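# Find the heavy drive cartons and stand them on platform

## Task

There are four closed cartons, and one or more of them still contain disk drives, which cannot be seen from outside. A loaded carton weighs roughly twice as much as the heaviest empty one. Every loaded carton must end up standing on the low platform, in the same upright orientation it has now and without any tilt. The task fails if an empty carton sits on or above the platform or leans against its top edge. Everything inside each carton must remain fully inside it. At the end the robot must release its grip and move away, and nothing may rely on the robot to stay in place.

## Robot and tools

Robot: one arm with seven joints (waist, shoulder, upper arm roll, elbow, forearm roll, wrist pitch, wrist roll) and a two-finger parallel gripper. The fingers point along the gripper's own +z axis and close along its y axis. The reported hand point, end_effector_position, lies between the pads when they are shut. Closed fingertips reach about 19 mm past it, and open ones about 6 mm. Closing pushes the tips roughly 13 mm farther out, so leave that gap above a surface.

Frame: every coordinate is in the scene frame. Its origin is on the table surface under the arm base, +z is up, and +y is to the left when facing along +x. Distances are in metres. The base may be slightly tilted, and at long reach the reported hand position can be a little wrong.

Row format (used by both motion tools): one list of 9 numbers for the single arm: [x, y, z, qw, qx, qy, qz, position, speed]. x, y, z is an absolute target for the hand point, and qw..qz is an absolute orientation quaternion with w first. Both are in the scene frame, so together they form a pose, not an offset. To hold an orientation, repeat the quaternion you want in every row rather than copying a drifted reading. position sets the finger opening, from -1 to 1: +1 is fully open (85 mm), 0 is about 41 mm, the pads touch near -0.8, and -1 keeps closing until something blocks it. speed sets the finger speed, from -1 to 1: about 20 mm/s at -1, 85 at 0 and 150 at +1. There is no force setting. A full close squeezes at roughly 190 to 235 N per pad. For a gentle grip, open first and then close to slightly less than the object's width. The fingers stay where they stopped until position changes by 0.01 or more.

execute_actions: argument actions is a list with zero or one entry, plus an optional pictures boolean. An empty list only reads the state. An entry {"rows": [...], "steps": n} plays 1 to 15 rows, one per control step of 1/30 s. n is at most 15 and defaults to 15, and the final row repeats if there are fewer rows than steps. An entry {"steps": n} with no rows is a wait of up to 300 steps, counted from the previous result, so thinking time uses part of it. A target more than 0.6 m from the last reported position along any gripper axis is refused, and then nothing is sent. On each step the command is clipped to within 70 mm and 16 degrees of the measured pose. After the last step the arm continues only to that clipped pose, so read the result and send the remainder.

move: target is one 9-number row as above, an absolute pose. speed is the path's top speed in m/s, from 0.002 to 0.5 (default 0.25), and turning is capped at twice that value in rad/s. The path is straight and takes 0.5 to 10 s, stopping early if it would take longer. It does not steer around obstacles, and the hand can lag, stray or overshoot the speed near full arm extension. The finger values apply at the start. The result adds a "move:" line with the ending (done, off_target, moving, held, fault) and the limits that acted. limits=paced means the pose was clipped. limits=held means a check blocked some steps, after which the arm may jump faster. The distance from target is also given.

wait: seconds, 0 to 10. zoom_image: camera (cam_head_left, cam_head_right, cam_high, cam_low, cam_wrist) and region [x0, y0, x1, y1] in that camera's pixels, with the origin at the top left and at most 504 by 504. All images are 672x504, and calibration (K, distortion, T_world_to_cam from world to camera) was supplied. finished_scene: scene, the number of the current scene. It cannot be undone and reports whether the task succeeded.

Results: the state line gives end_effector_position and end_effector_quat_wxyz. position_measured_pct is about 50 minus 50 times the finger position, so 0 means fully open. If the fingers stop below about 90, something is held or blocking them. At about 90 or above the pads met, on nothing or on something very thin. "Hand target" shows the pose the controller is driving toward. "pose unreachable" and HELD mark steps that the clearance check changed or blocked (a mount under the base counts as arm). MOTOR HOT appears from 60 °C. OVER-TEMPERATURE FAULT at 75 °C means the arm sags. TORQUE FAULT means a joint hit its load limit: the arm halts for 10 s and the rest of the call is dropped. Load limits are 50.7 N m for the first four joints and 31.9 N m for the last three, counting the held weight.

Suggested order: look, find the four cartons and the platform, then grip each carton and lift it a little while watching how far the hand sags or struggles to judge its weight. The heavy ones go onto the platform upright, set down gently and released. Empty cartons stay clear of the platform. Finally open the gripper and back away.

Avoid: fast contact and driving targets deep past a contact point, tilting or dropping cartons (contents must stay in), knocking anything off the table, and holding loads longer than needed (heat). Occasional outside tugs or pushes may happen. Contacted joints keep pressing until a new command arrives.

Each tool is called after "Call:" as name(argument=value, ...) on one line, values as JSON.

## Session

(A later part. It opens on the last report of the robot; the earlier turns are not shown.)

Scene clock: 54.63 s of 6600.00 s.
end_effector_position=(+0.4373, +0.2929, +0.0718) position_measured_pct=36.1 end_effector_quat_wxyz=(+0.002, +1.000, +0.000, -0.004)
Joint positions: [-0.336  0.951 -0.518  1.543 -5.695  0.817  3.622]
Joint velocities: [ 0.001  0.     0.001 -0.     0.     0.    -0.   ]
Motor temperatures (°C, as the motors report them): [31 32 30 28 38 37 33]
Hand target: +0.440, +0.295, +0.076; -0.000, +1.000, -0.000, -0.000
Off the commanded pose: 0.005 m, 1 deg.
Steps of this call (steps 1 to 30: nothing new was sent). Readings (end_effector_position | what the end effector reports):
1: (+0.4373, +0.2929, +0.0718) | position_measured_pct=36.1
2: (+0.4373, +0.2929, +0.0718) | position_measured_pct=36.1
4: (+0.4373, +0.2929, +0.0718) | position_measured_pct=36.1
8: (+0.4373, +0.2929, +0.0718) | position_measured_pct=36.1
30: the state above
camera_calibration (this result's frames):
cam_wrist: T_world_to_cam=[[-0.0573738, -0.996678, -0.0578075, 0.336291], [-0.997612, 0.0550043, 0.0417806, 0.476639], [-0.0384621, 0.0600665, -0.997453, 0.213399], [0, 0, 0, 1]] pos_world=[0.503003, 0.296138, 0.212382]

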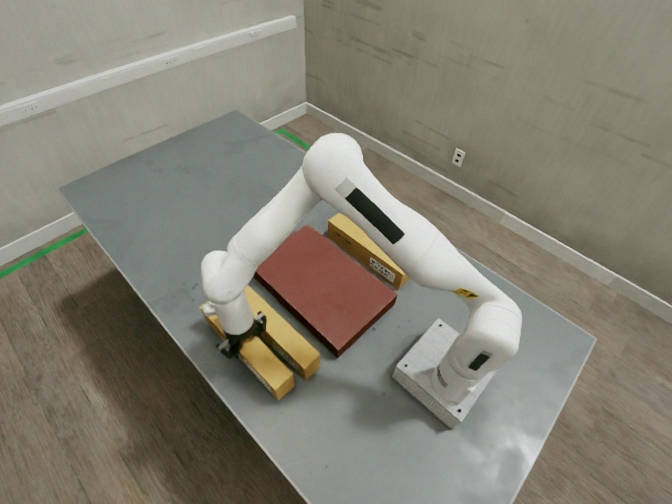

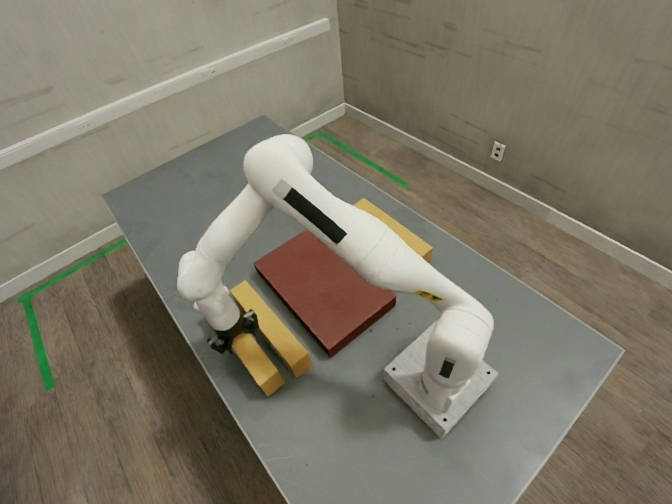

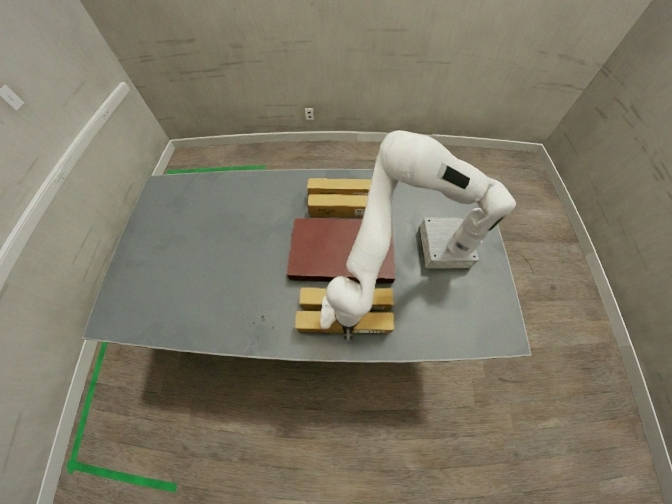

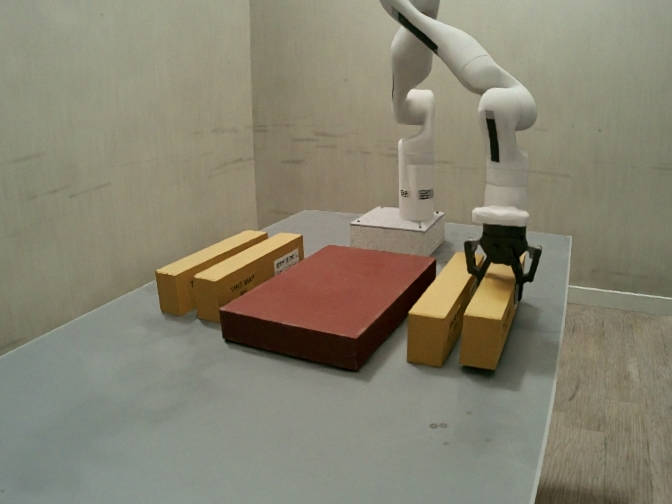

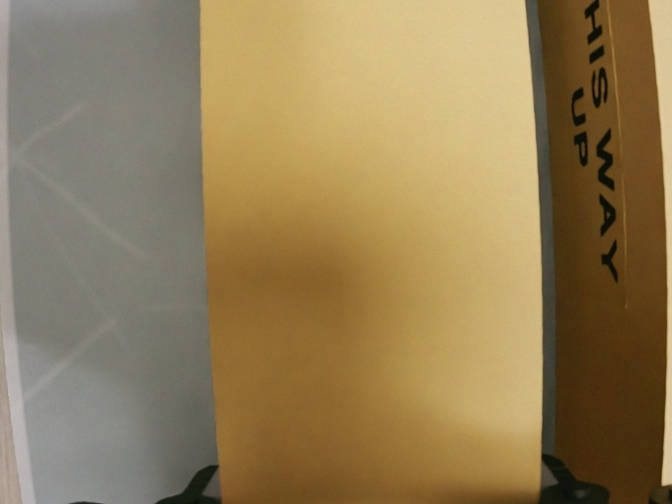

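Call:
move(target=[0.44, 0.295, 0.057, 0, 1, 0, 0, -1, 0], speed=0.03)

Call:
execute_actions(actions=[{"rows":[[0.44, 0.295, 0.057, 0, 1, 0, 0, 0.75, 0]],"steps":10}], pictures=false)

Call:
move(target=[0.44, 0.295, 0.115, 0, 1, 0, 0, 0.75, 0], speed=0.15)

Call:
move(target=[0.44, 0.208, 0.115, 0, 1, 0, 0, 0.75, 0], speed=0.15)

Scene clock: 67.70 s of 6600.00 s.
end_effector_position=(+0.4390, +0.2940, +0.0566) position_measured_pct=36.1 end_effector_quat_wxyz=(+0.001, +1.000, +0.000, -0.001)
Joint positions: [-0.345  0.977 -0.503  1.545 -5.676  0.783  3.609]
Joint velocities: [-0.     0.001 -0.    -0.     0.001 -0.     0.001]
Motor temperatures (°C, as the motors report them): [31 33 30 28 38 37 33]
Hand target: +0.440, +0.295, +0.057; +0.000, +1.000, +0.000, +0.000
Off the commanded pose: 0.001 m, 0 deg.
After step 90, 9.33 s passed at rest.
move: done
camera_calibration (this result's frames):
cam_wrist: T_world_to_cam=[[-0.056946, -0.996525, -0.0607871, 0.336543], [-0.997846, 0.0548249, 0.0360106, 0.479437], [-0.0325529, 0.0627069, -0.997501, 0.194907], [0, 0, 0, 1]] pos_world=[0.503914, 0.296867, 0.197613]

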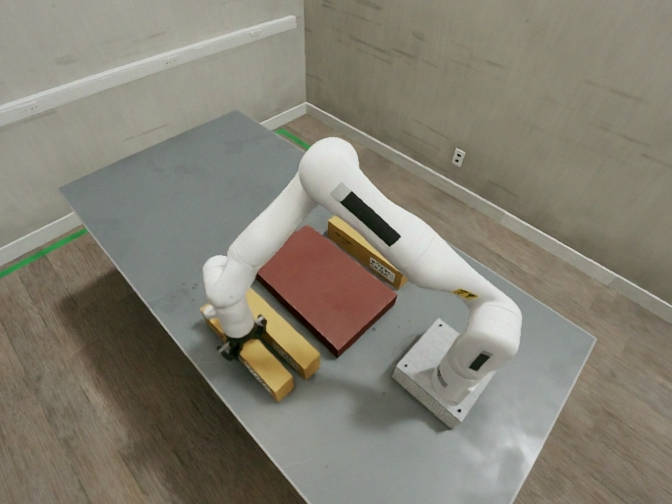

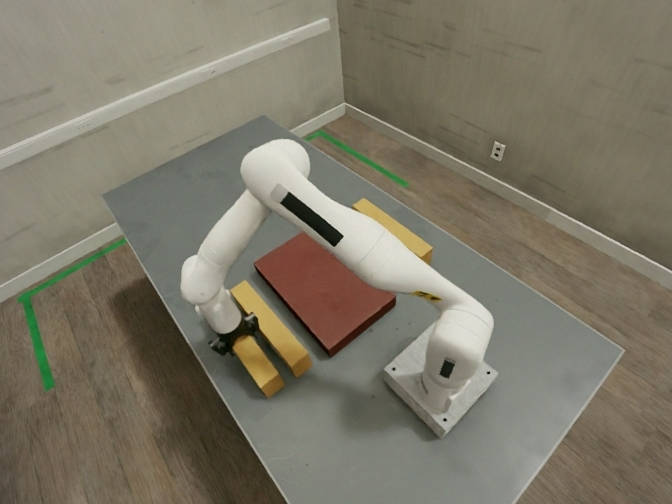

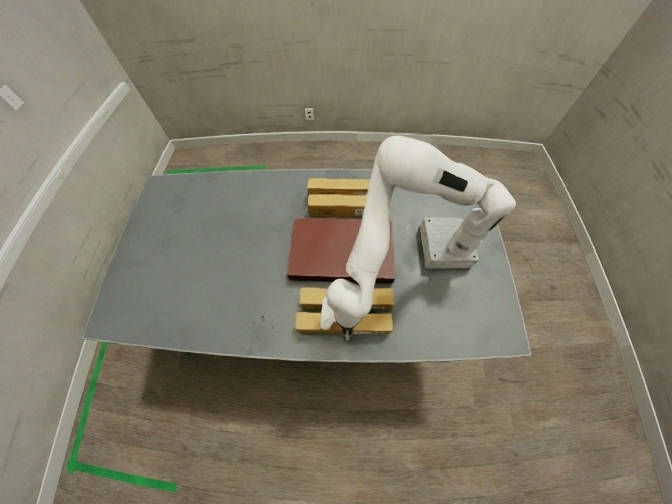

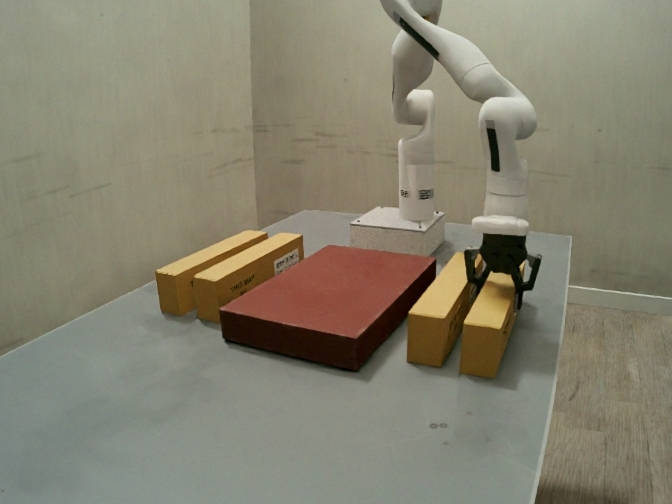

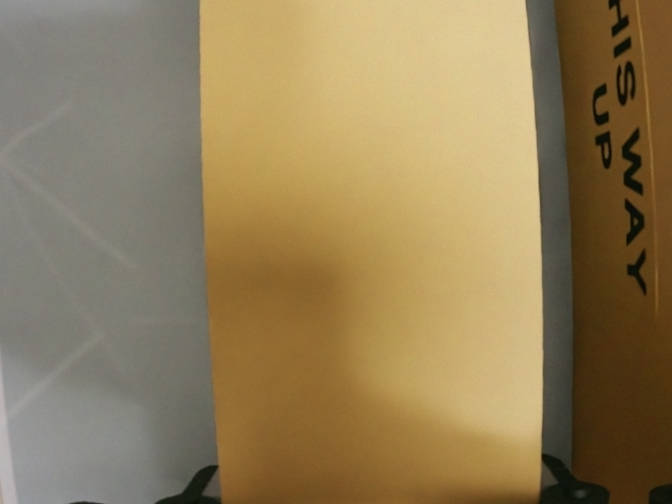

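Scene clock: 68.03 s of 6600.00 s.
end_effector_position=(+0.4400, +0.2950, +0.0570) position_measured_pct=14.7 end_effector_quat_wxyz=(-0.000, +1.000, +0.000, -0.000)
Joint positions: [-0.345  0.977 -0.504  1.543 -5.676  0.782  3.609]
Joint velocities: [-0.    -0.002  0.    -0.     0.     0.001 -0.   ]
Motor temperatures (°C, as the motors report them): [31 33 30 28 38 37 33]
Hand target: +0.440, +0.295, +0.057; -0.000, +1.000, -0.000, -0.000
Off the commanded pose: 0.000 m, 0 deg.
Steps of this call (steps 1 to 10: all 10 steps of this action). Readings (end_effector_position | what the end effector reports):
1: (+0.4390, +0.2940, +0.0566) | position_measured_pct=36.1
2: (+0.4391, +0.2940, +0.0563) | position_measured_pct=35.7
4: (+0.4394, +0.2944, +0.0563) | position_measured_pct=31.3
8: (+0.4399, +0.2950, +0.0569) | position_measured_pct=19.8
10: the state above

Scene clock: 69.07 s of 6600.00 s.
end_effector_position=(+0.4397, +0.2950, +0.1148) position_measured_pct=12.7 end_effector_quat_wxyz=(+0.000, +1.000, +0.000, -0.000)
Joint positions: [-0.319  0.881 -0.553  1.527 -5.733  0.892  3.651]
Joint velocities: [ 0.002 -0.005  0.002  0.    -0.     0.     0.001]
Motor temperatures (°C, as the motors report them): [31 33 30 28 38 37 33]
Hand target: +0.440, +0.295, +0.115; -0.000, +1.000, -0.000, -0.000
Off the commanded pose: 0.000 m, 0 deg.
move: done
camera_calibration (this result's frames):
cam_wrist: T_world_to_cam=[[-0.0567648, -0.996396, -0.0630368, 0.341239], [-0.997908, 0.0546681, 0.0345026, 0.478184], [-0.0309322, 0.0648635, -0.997415, 0.251548], [0, 0, 0, 1]] pos_world=[0.504335, 0.297552, 0.25591]

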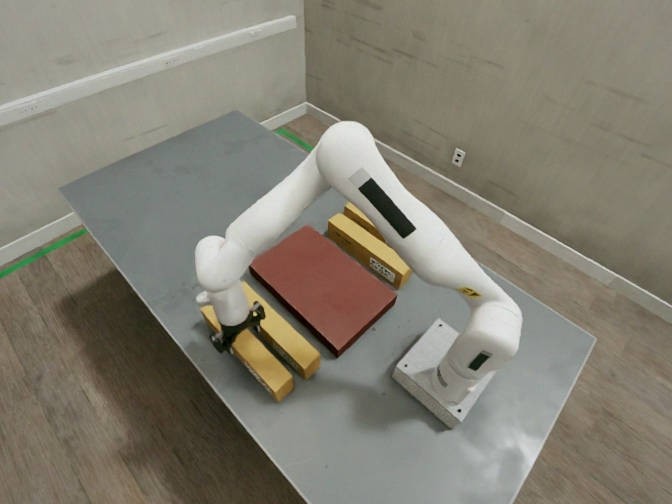

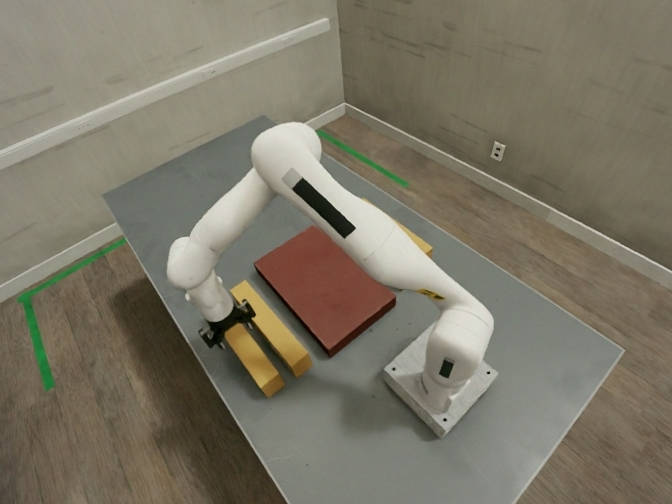

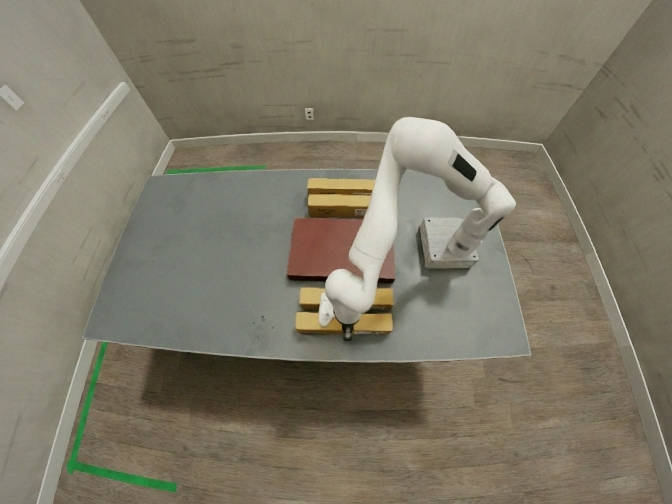

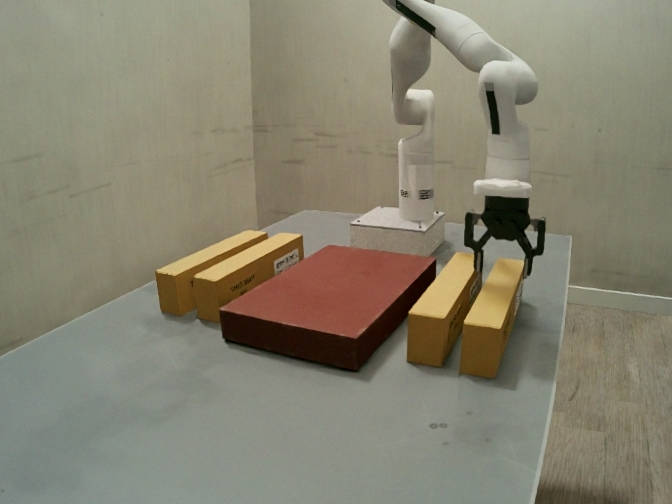

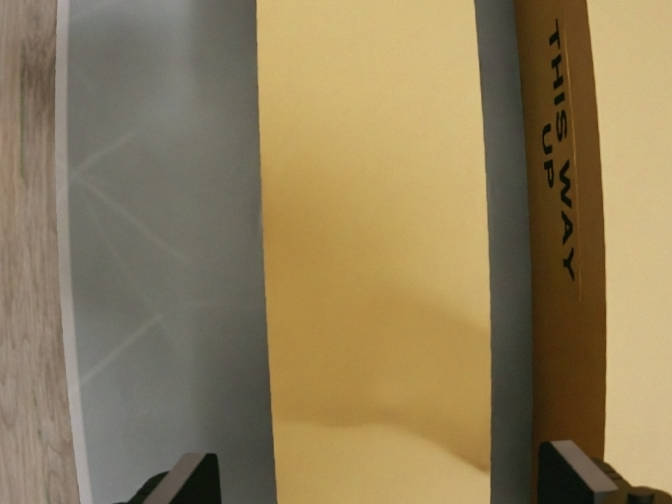

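Scene clock: 69.97 s of 6600.00 s.
end_effector_position=(+0.4401, +0.2083, +0.1147) position_measured_pct=12.7 end_effector_quat_wxyz=(+0.000, +1.000, +0.001, -0.000)
Joint positions: [-0.147  0.814 -0.556  1.691 -5.716  0.802  3.746]
Joint velocities: [ 0.009 -0.006  0.002  0.001 -0.003 -0.001  0.002]
Motor temperatures (°C, as the motors report them): [31 33 30 28 38 37 33]
Hand target: +0.440, +0.208, +0.115; +0.000, +1.000, +0.000, +0.000
Off the commanded pose: 0.000 m, 0 deg.
move: done
camera_calibration (this result's frames):
cam_wrist: T_world_to_cam=[[-0.055795, -0.996476, -0.0626325, 0.254405], [-0.997968, 0.0537264, 0.0342411, 0.483579], [-0.0307554, 0.0644158, -0.997449, 0.257057], [0, 0, 0, 1]] pos_world=[0.504697, 0.210969, 0.255777]

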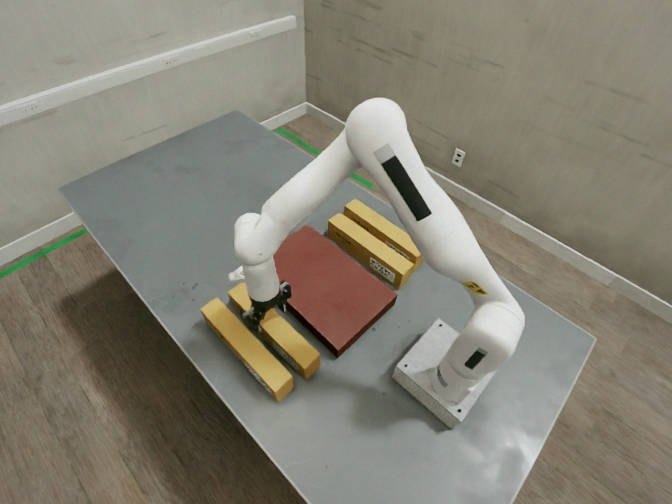

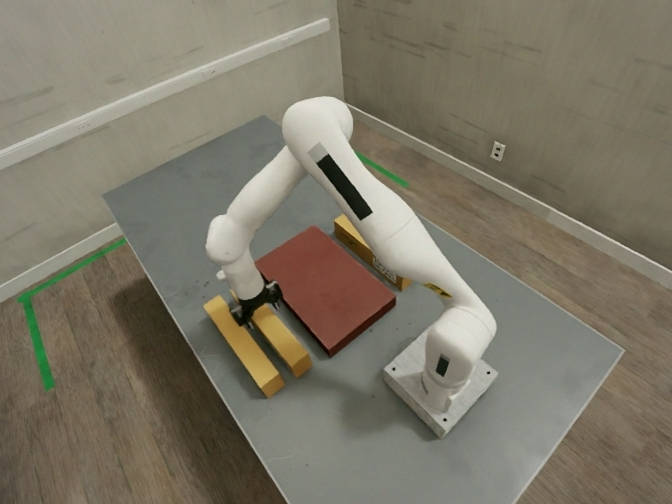

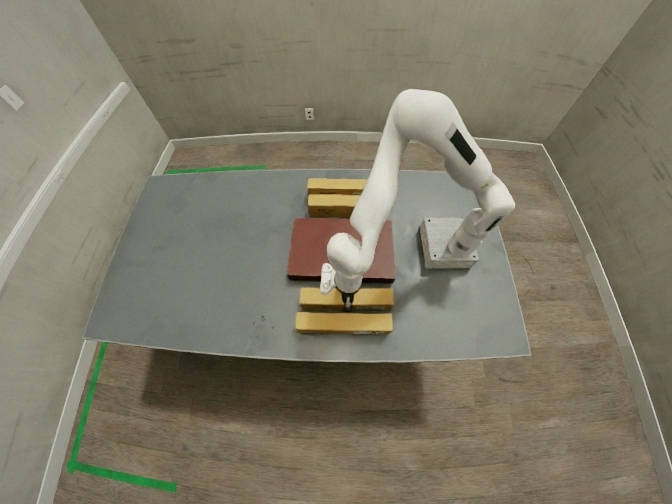

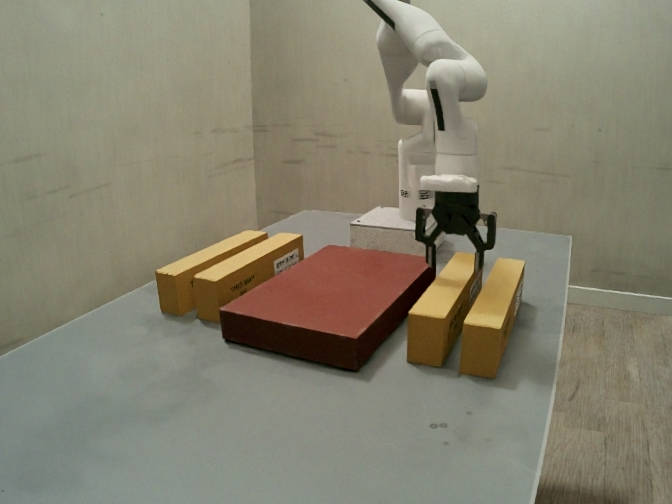

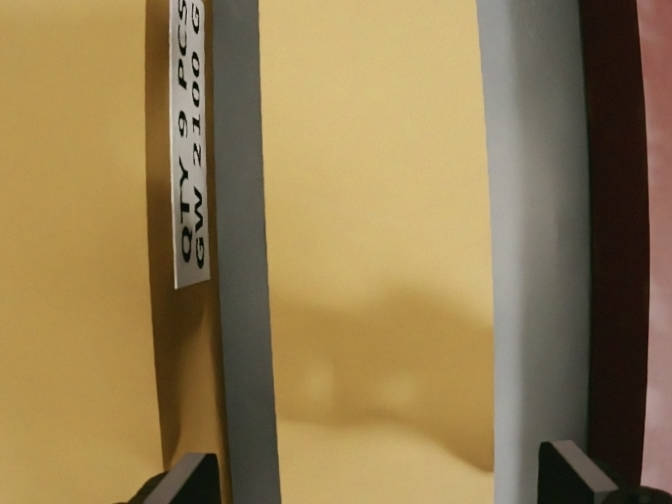

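Call:
move(target=[0.44, 0.206, 0.056, 0, 1, 0, 0, 0.75, 0], speed=0.1)

Call:
execute_actions(actions=[{"rows":[[0.44, 0.206, 0.056, 0, 1, 0, 0, -1, 0]],"steps":15}], pictures=false)

Call:
move(target=[0.44, 0.206, 0.072, 0, 1, 0, 0, -1, 0], speed=0.05)

Scene clock: 77.53 s of 6600.00 s.
end_effector_position=(+0.4404, +0.2059, +0.0562) position_measured_pct=12.7 end_effector_quat_wxyz=(-0.000, +1.000, -0.000, +0.000)
Joint positions: [-0.181  0.916 -0.489  1.712 -5.642  0.677  3.69 ]
Joint velocities: [-0.003  0.006 -0.003 -0.     0.     0.     0.001]
Motor temperatures (°C, as the motors report them): [31 33 30 28 38 37 33]
Hand target: +0.440, +0.206, +0.056; +0.000, +1.000, +0.000, +0.000
Off the commanded pose: 0.000 m, 0 deg.
After step 90, 3.70 s passed at rest.
move: done
camera_calibration (this result's frames):
cam_wrist: T_world_to_cam=[[-0.0571448, -0.996362, -0.0632226, 0.248947], [-0.997921, 0.0551137, 0.0334181, 0.485777], [-0.0298121, 0.0650008, -0.99744, 0.198309], [0, 0, 0, 1]] pos_world=[0.504905, 0.208378, 0.197307]

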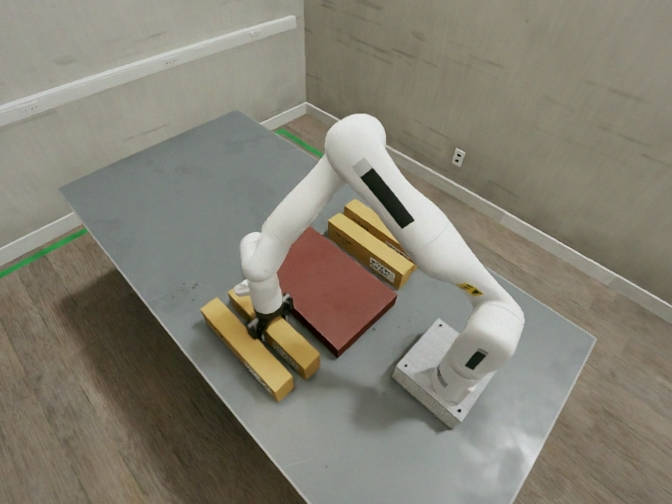

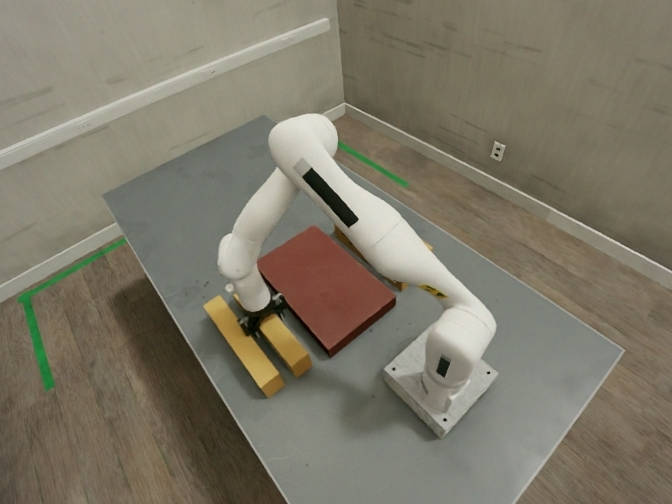

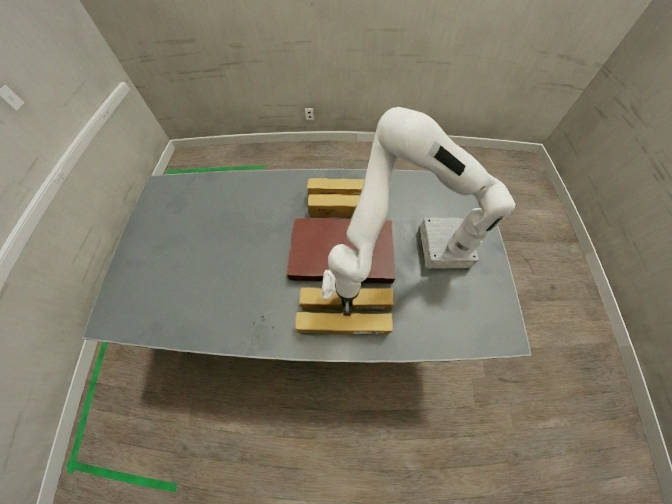

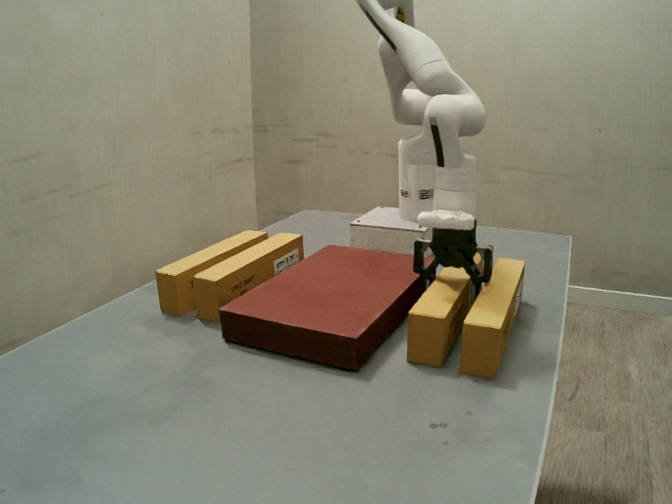

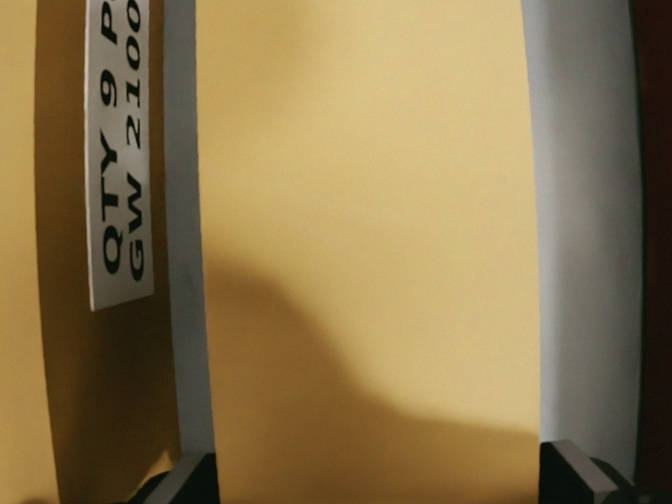

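Scene clock: 78.03 s of 6600.00 s.
end_effector_position=(+0.4400, +0.2061, +0.0566) position_measured_pct=36.1 end_effector_quat_wxyz=(-0.000, +1.000, +0.000, +0.000)
Joint positions: [-0.182  0.915 -0.49   1.713 -5.642  0.677  3.69 ]
Joint velocities: [ 0.     0.     0.001  0.    -0.    -0.001 -0.002]
Motor temperatures (°C, as the motors report them): [31 33 30 28 38 37 33]
Hand target: +0.440, +0.206, +0.056; -0.000, +1.000, +0.000, -0.000
Off the commanded pose: 0.001 m, 0 deg.
Steps of this call (steps 1 to 15: all 15 steps of this action). Readings (end_effector_position | what the end effector reports):
1: (+0.4403, +0.2059, +0.0561) | position_measured_pct=12.7
2: (+0.4402, +0.2059, +0.0561) | position_measured_pct=13.1
4: (+0.4401, +0.2060, +0.0561) | position_measured_pct=17.5
8: (+0.4400, +0.2060, +0.0560) | position_measured_pct=28.6
15: the state above

Scene clock: 78.97 s of 6600.00 s.
end_effector_position=(+0.4343, +0.2030, +0.0647) position_measured_pct=36.1 end_effector_quat_wxyz=(+0.003, +1.000, -0.000, -0.008)
Joint positions: [-0.171  0.9   -0.504  1.716 -5.663  0.708  3.706]
Joint velocities: [ 0.001 -0.002  0.001  0.001  0.     0.001  0.001]
Motor temperatures (°C, as the motors report them): [31 33 30 28 38 37 33]
Hand target: +0.440, +0.206, +0.072; -0.000, +1.000, -0.000, -0.000
Off the commanded pose: 0.010 m, 1 deg.
move: off_target
camera_calibration (this result's frames):
cam_wrist: T_world_to_cam=[[-0.0579226, -0.996763, -0.0557526, 0.246166], [-0.997227, 0.0551554, 0.0499552, 0.47816], [-0.0467184, 0.0584916, -0.997194, 0.215483], [0, 0, 0, 1]] pos_world=[0.50116, 0.206392, 0.204716]

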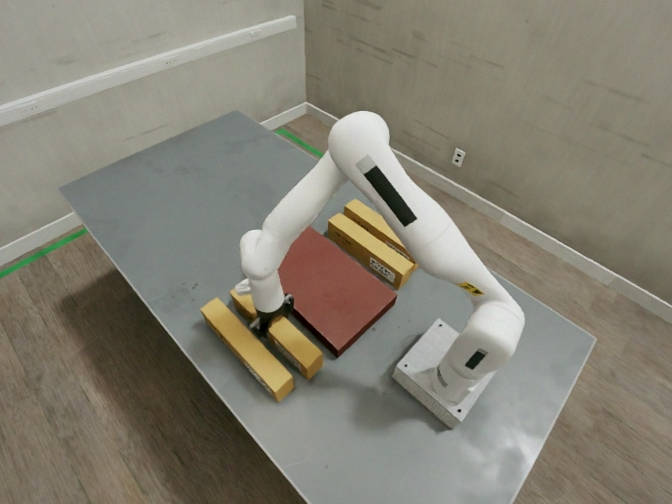

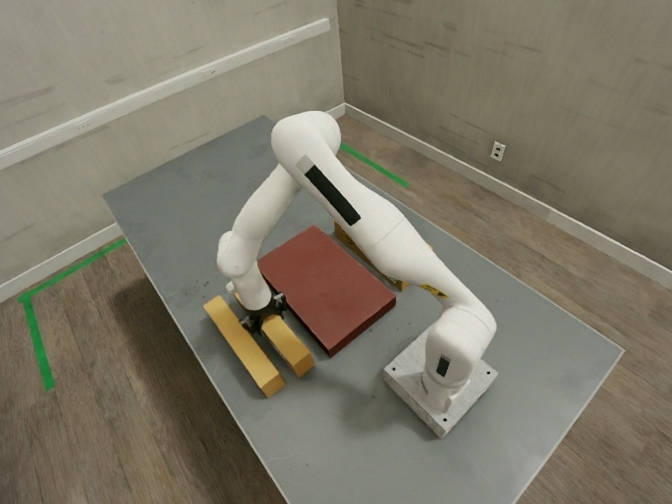

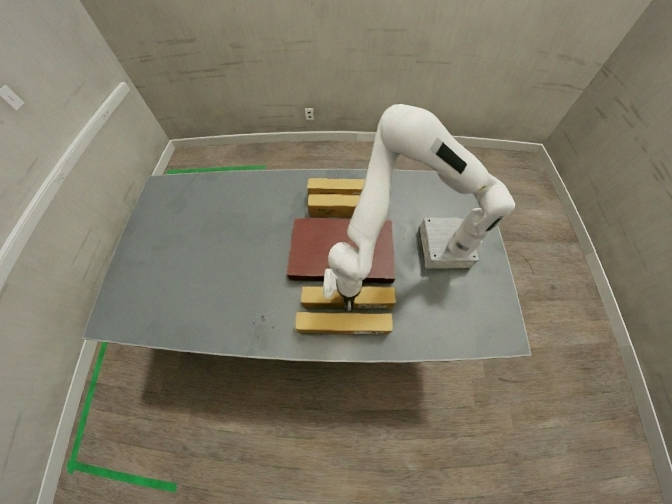

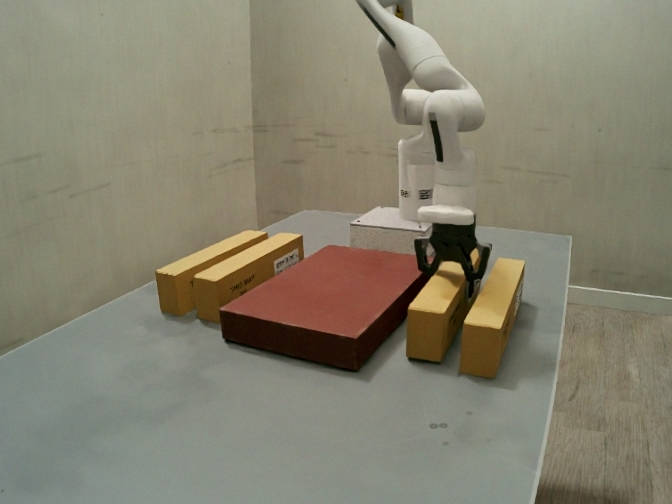

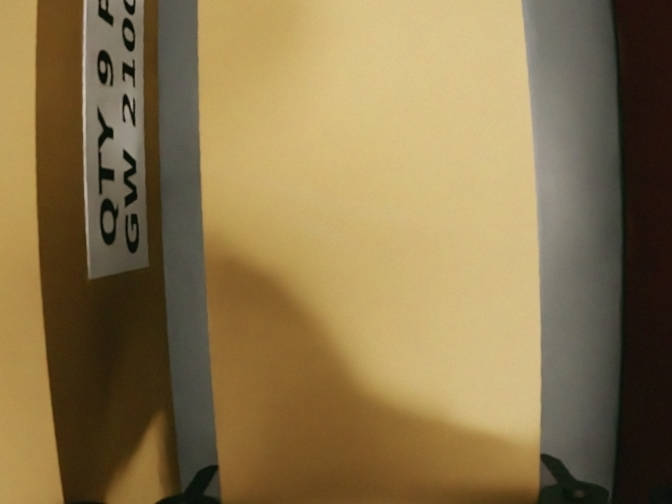

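Call:
move(target=[0.44, 0.206, 0.14, 0, 1, 0, 0, -1, 0], speed=0.12)

Call:
move(target=[0.462, 0.08, 0.14, 0, 1, 0, 0, -1, 0], speed=0.15)

Call:
move(target=[0.462, 0.08, 0.112, 0, 1, 0, 0, -1, 0], speed=0.03)

Scene clock: 92.53 s of 6600.00 s.
end_effector_position=(+0.4346, +0.2032, +0.1325) position_measured_pct=36.1 end_effector_quat_wxyz=(+0.003, +1.000, +0.000, -0.009)
Joint positions: [-0.127  0.783 -0.577  1.686 -5.749  0.853  3.773]
Joint velocities: [ 0.003 -0.001  0.007  0.003  0.001  0.002  0.001]
Motor temperatures (°C, as the motors report them): [31 34 30 28 38 37 33]
Hand target: +0.440, +0.206, +0.140; -0.000, +1.000, -0.000, -0.000
Off the commanded pose: 0.010 m, 1 deg.
After step 90, 9.63 s passed at rest.
move: off_target
camera_calibration (this result's frames):
cam_wrist: T_world_to_cam=[[-0.0577486, -0.996775, -0.0557128, 0.250073], [-0.997191, 0.054926, 0.0509311, 0.474976], [-0.0477068, 0.0584975, -0.997147, 0.283514], [0, 0, 0, 1]] pos_world=[0.501608, 0.206594, 0.272446]

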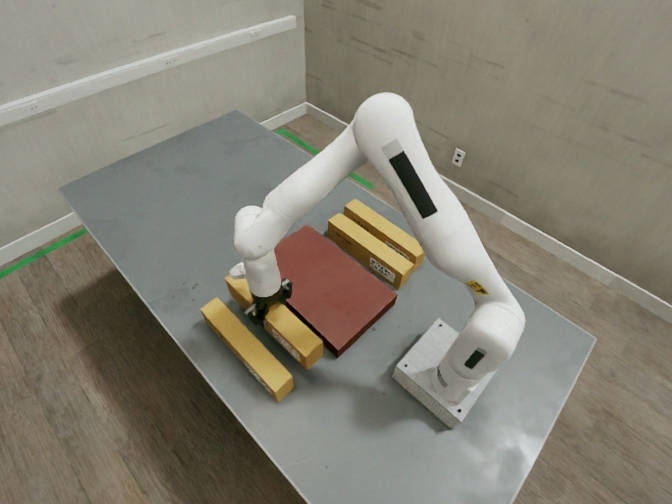

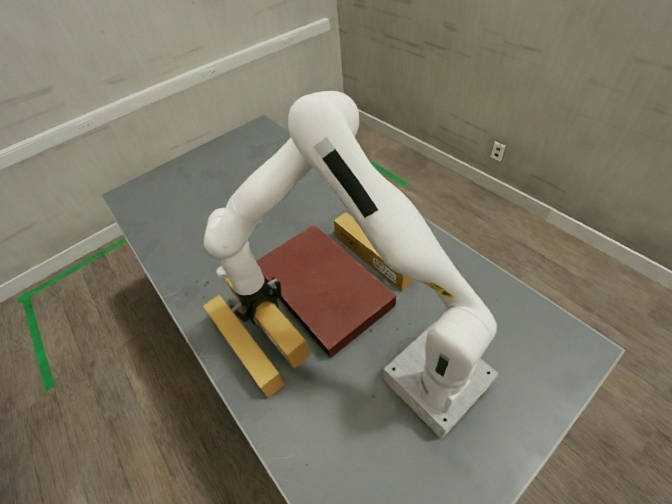

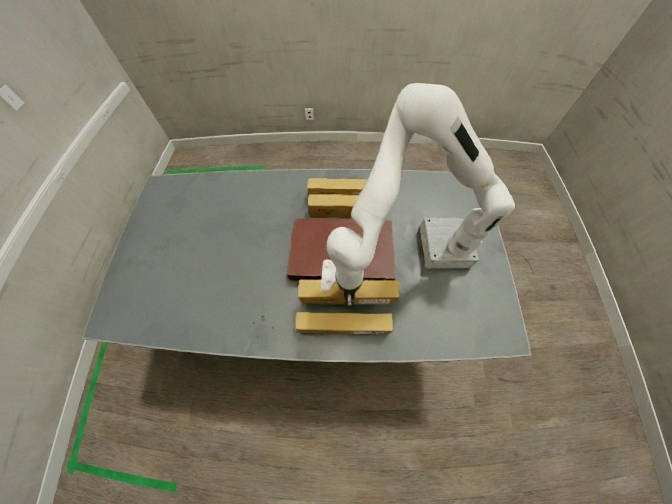

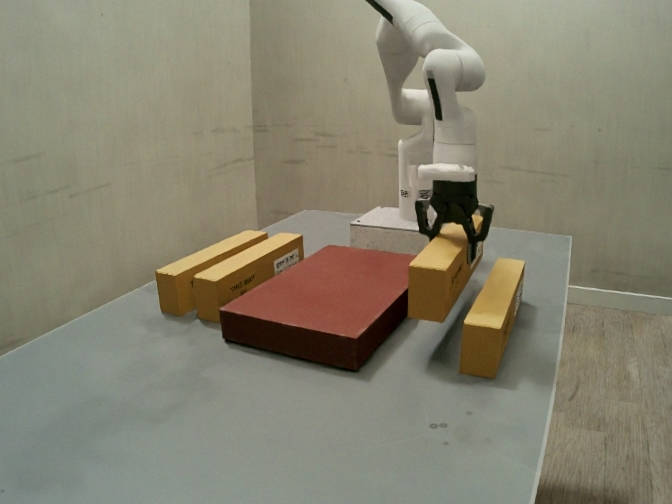

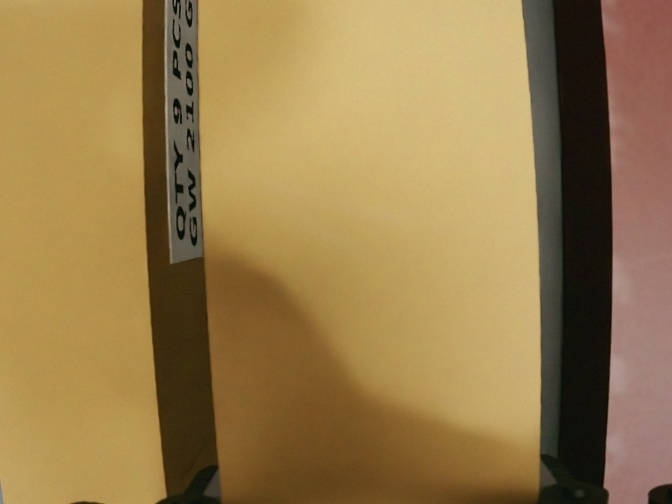

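Scene clock: 93.80 s of 6600.00 s.
end_effector_position=(+0.4569, +0.0785, +0.1330) position_measured_pct=36.1 end_effector_quat_wxyz=(+0.001, +1.000, +0.000, -0.009)
Joint positions: [ 0.153  0.758 -0.585  1.746 -5.74   0.822  4.019]
Joint velocities: [ 0.003 -0.001  0.006  0.    -0.     0.001  0.002]
Motor temperatures (°C, as the motors report them): [31 34 30 28 38 37 33]
Hand target: +0.462, +0.080, +0.140; +0.000, +1.000, +0.000, -0.000
Off the commanded pose: 0.009 m, 1 deg.
move: off_target
camera_calibration (this result's frames):
cam_wrist: T_world_to_cam=[[-0.057657, -0.996541, -0.0598538, 0.1276], [-0.997188, 0.0546128, 0.0513088, 0.503995], [-0.0478626, 0.0626438, -0.996888, 0.292083], [0, 0, 0, 1]] pos_world=[0.523915, 0.0813366, 0.272952]

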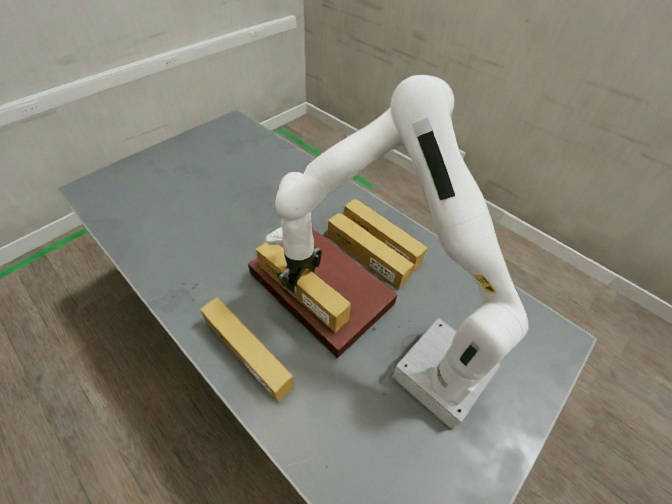

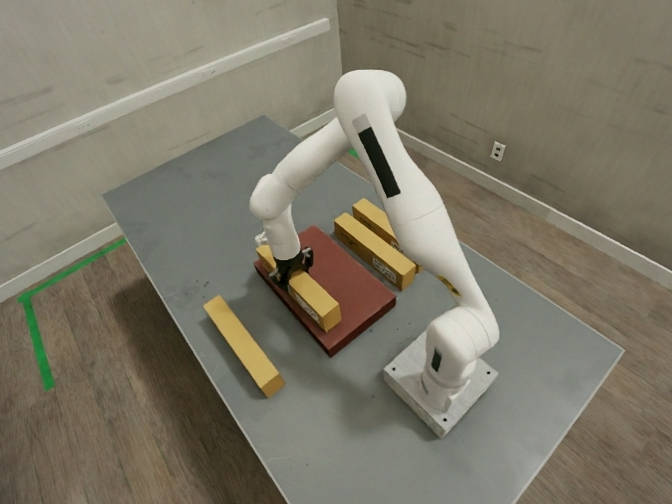

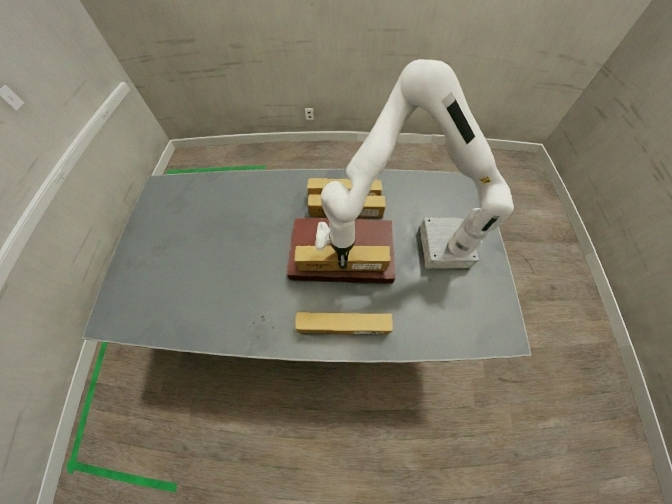

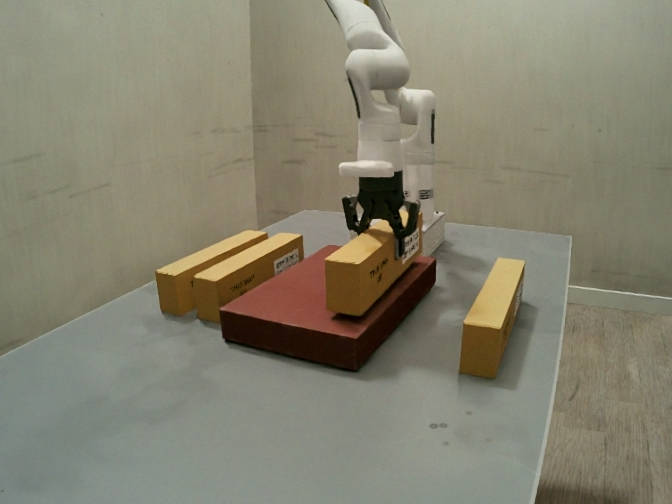

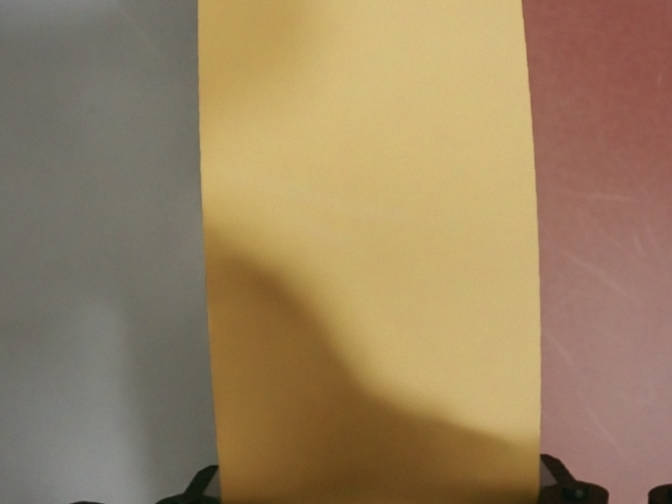

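Scene clock: 94.77 s of 6600.00 s.
end_effector_position=(+0.4599, +0.0794, +0.1162) position_measured_pct=36.1 end_effector_quat_wxyz=(+0.002, +1.000, +0.000, -0.000)
Joint positions: [ 0.134  0.782 -0.56   1.764 -5.704  0.767  3.987]
Joint velocities: [-0.001  0.001 -0.001  0.     0.001 -0.    -0.001]
Motor temperatures (°C, as the motors report them): [31 34 30 28 38 37 33]
Hand target: +0.462, +0.080, +0.112; +0.000, +1.000, +0.000, +0.000
Off the commanded pose: 0.005 m, 0 deg.
move: off_target
camera_calibration (this result's frames):
cam_wrist: T_world_to_cam=[[-0.056485, -0.996648, -0.0591817, 0.127017], [-0.997918, 0.0545107, 0.0344605, 0.51011], [-0.0311189, 0.0610051, -0.997652, 0.267964], [0, 0, 0, 1]] pos_world=[0.524562, 0.0824374, 0.257274]

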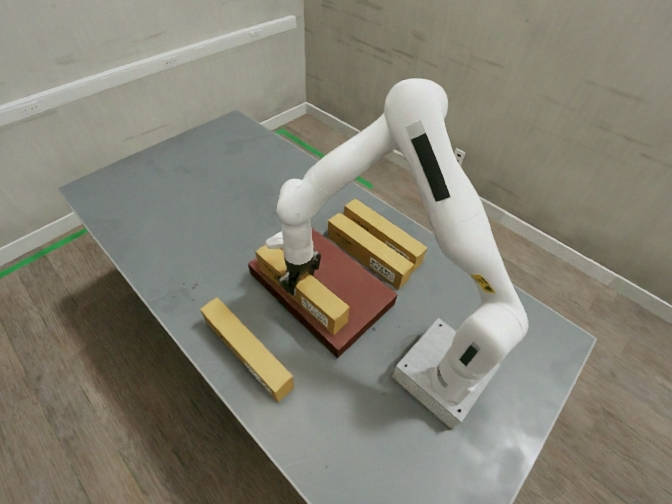

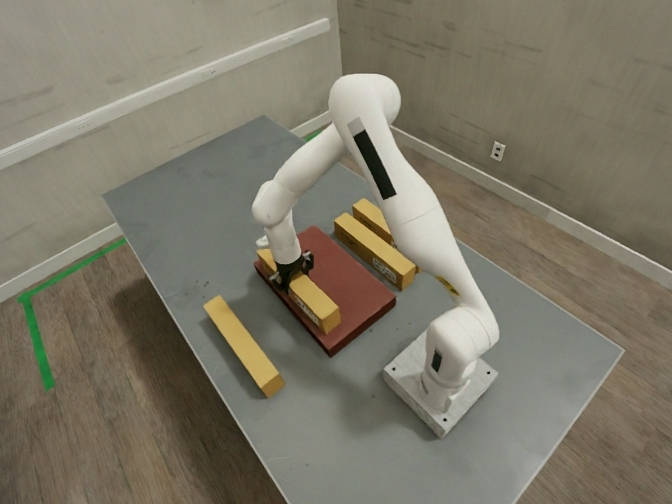

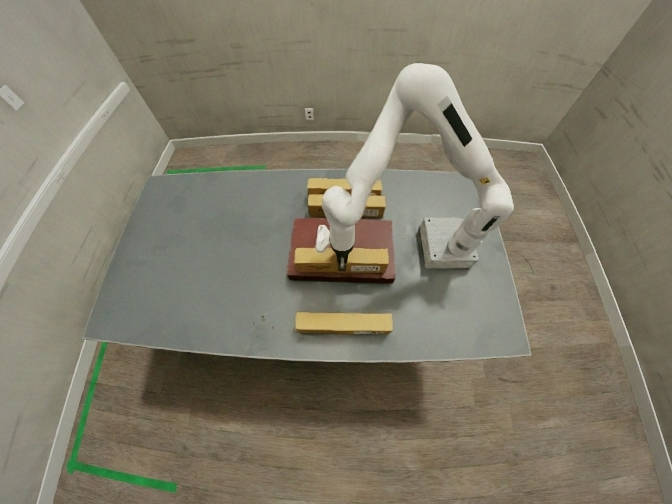

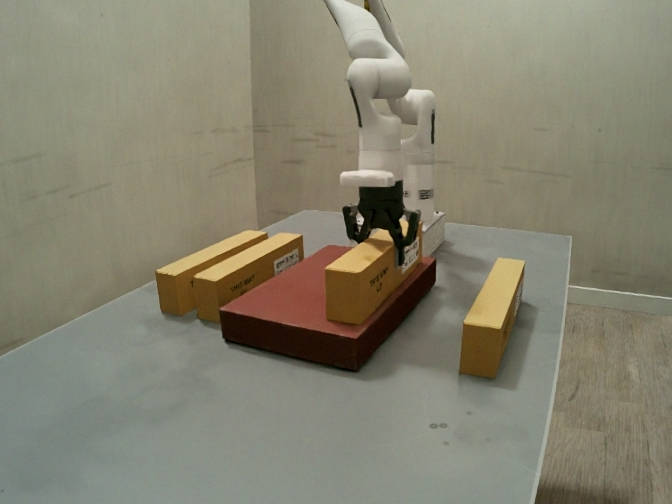

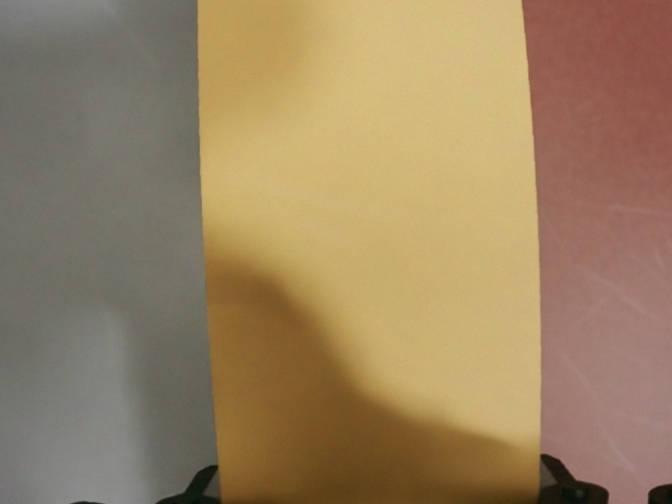

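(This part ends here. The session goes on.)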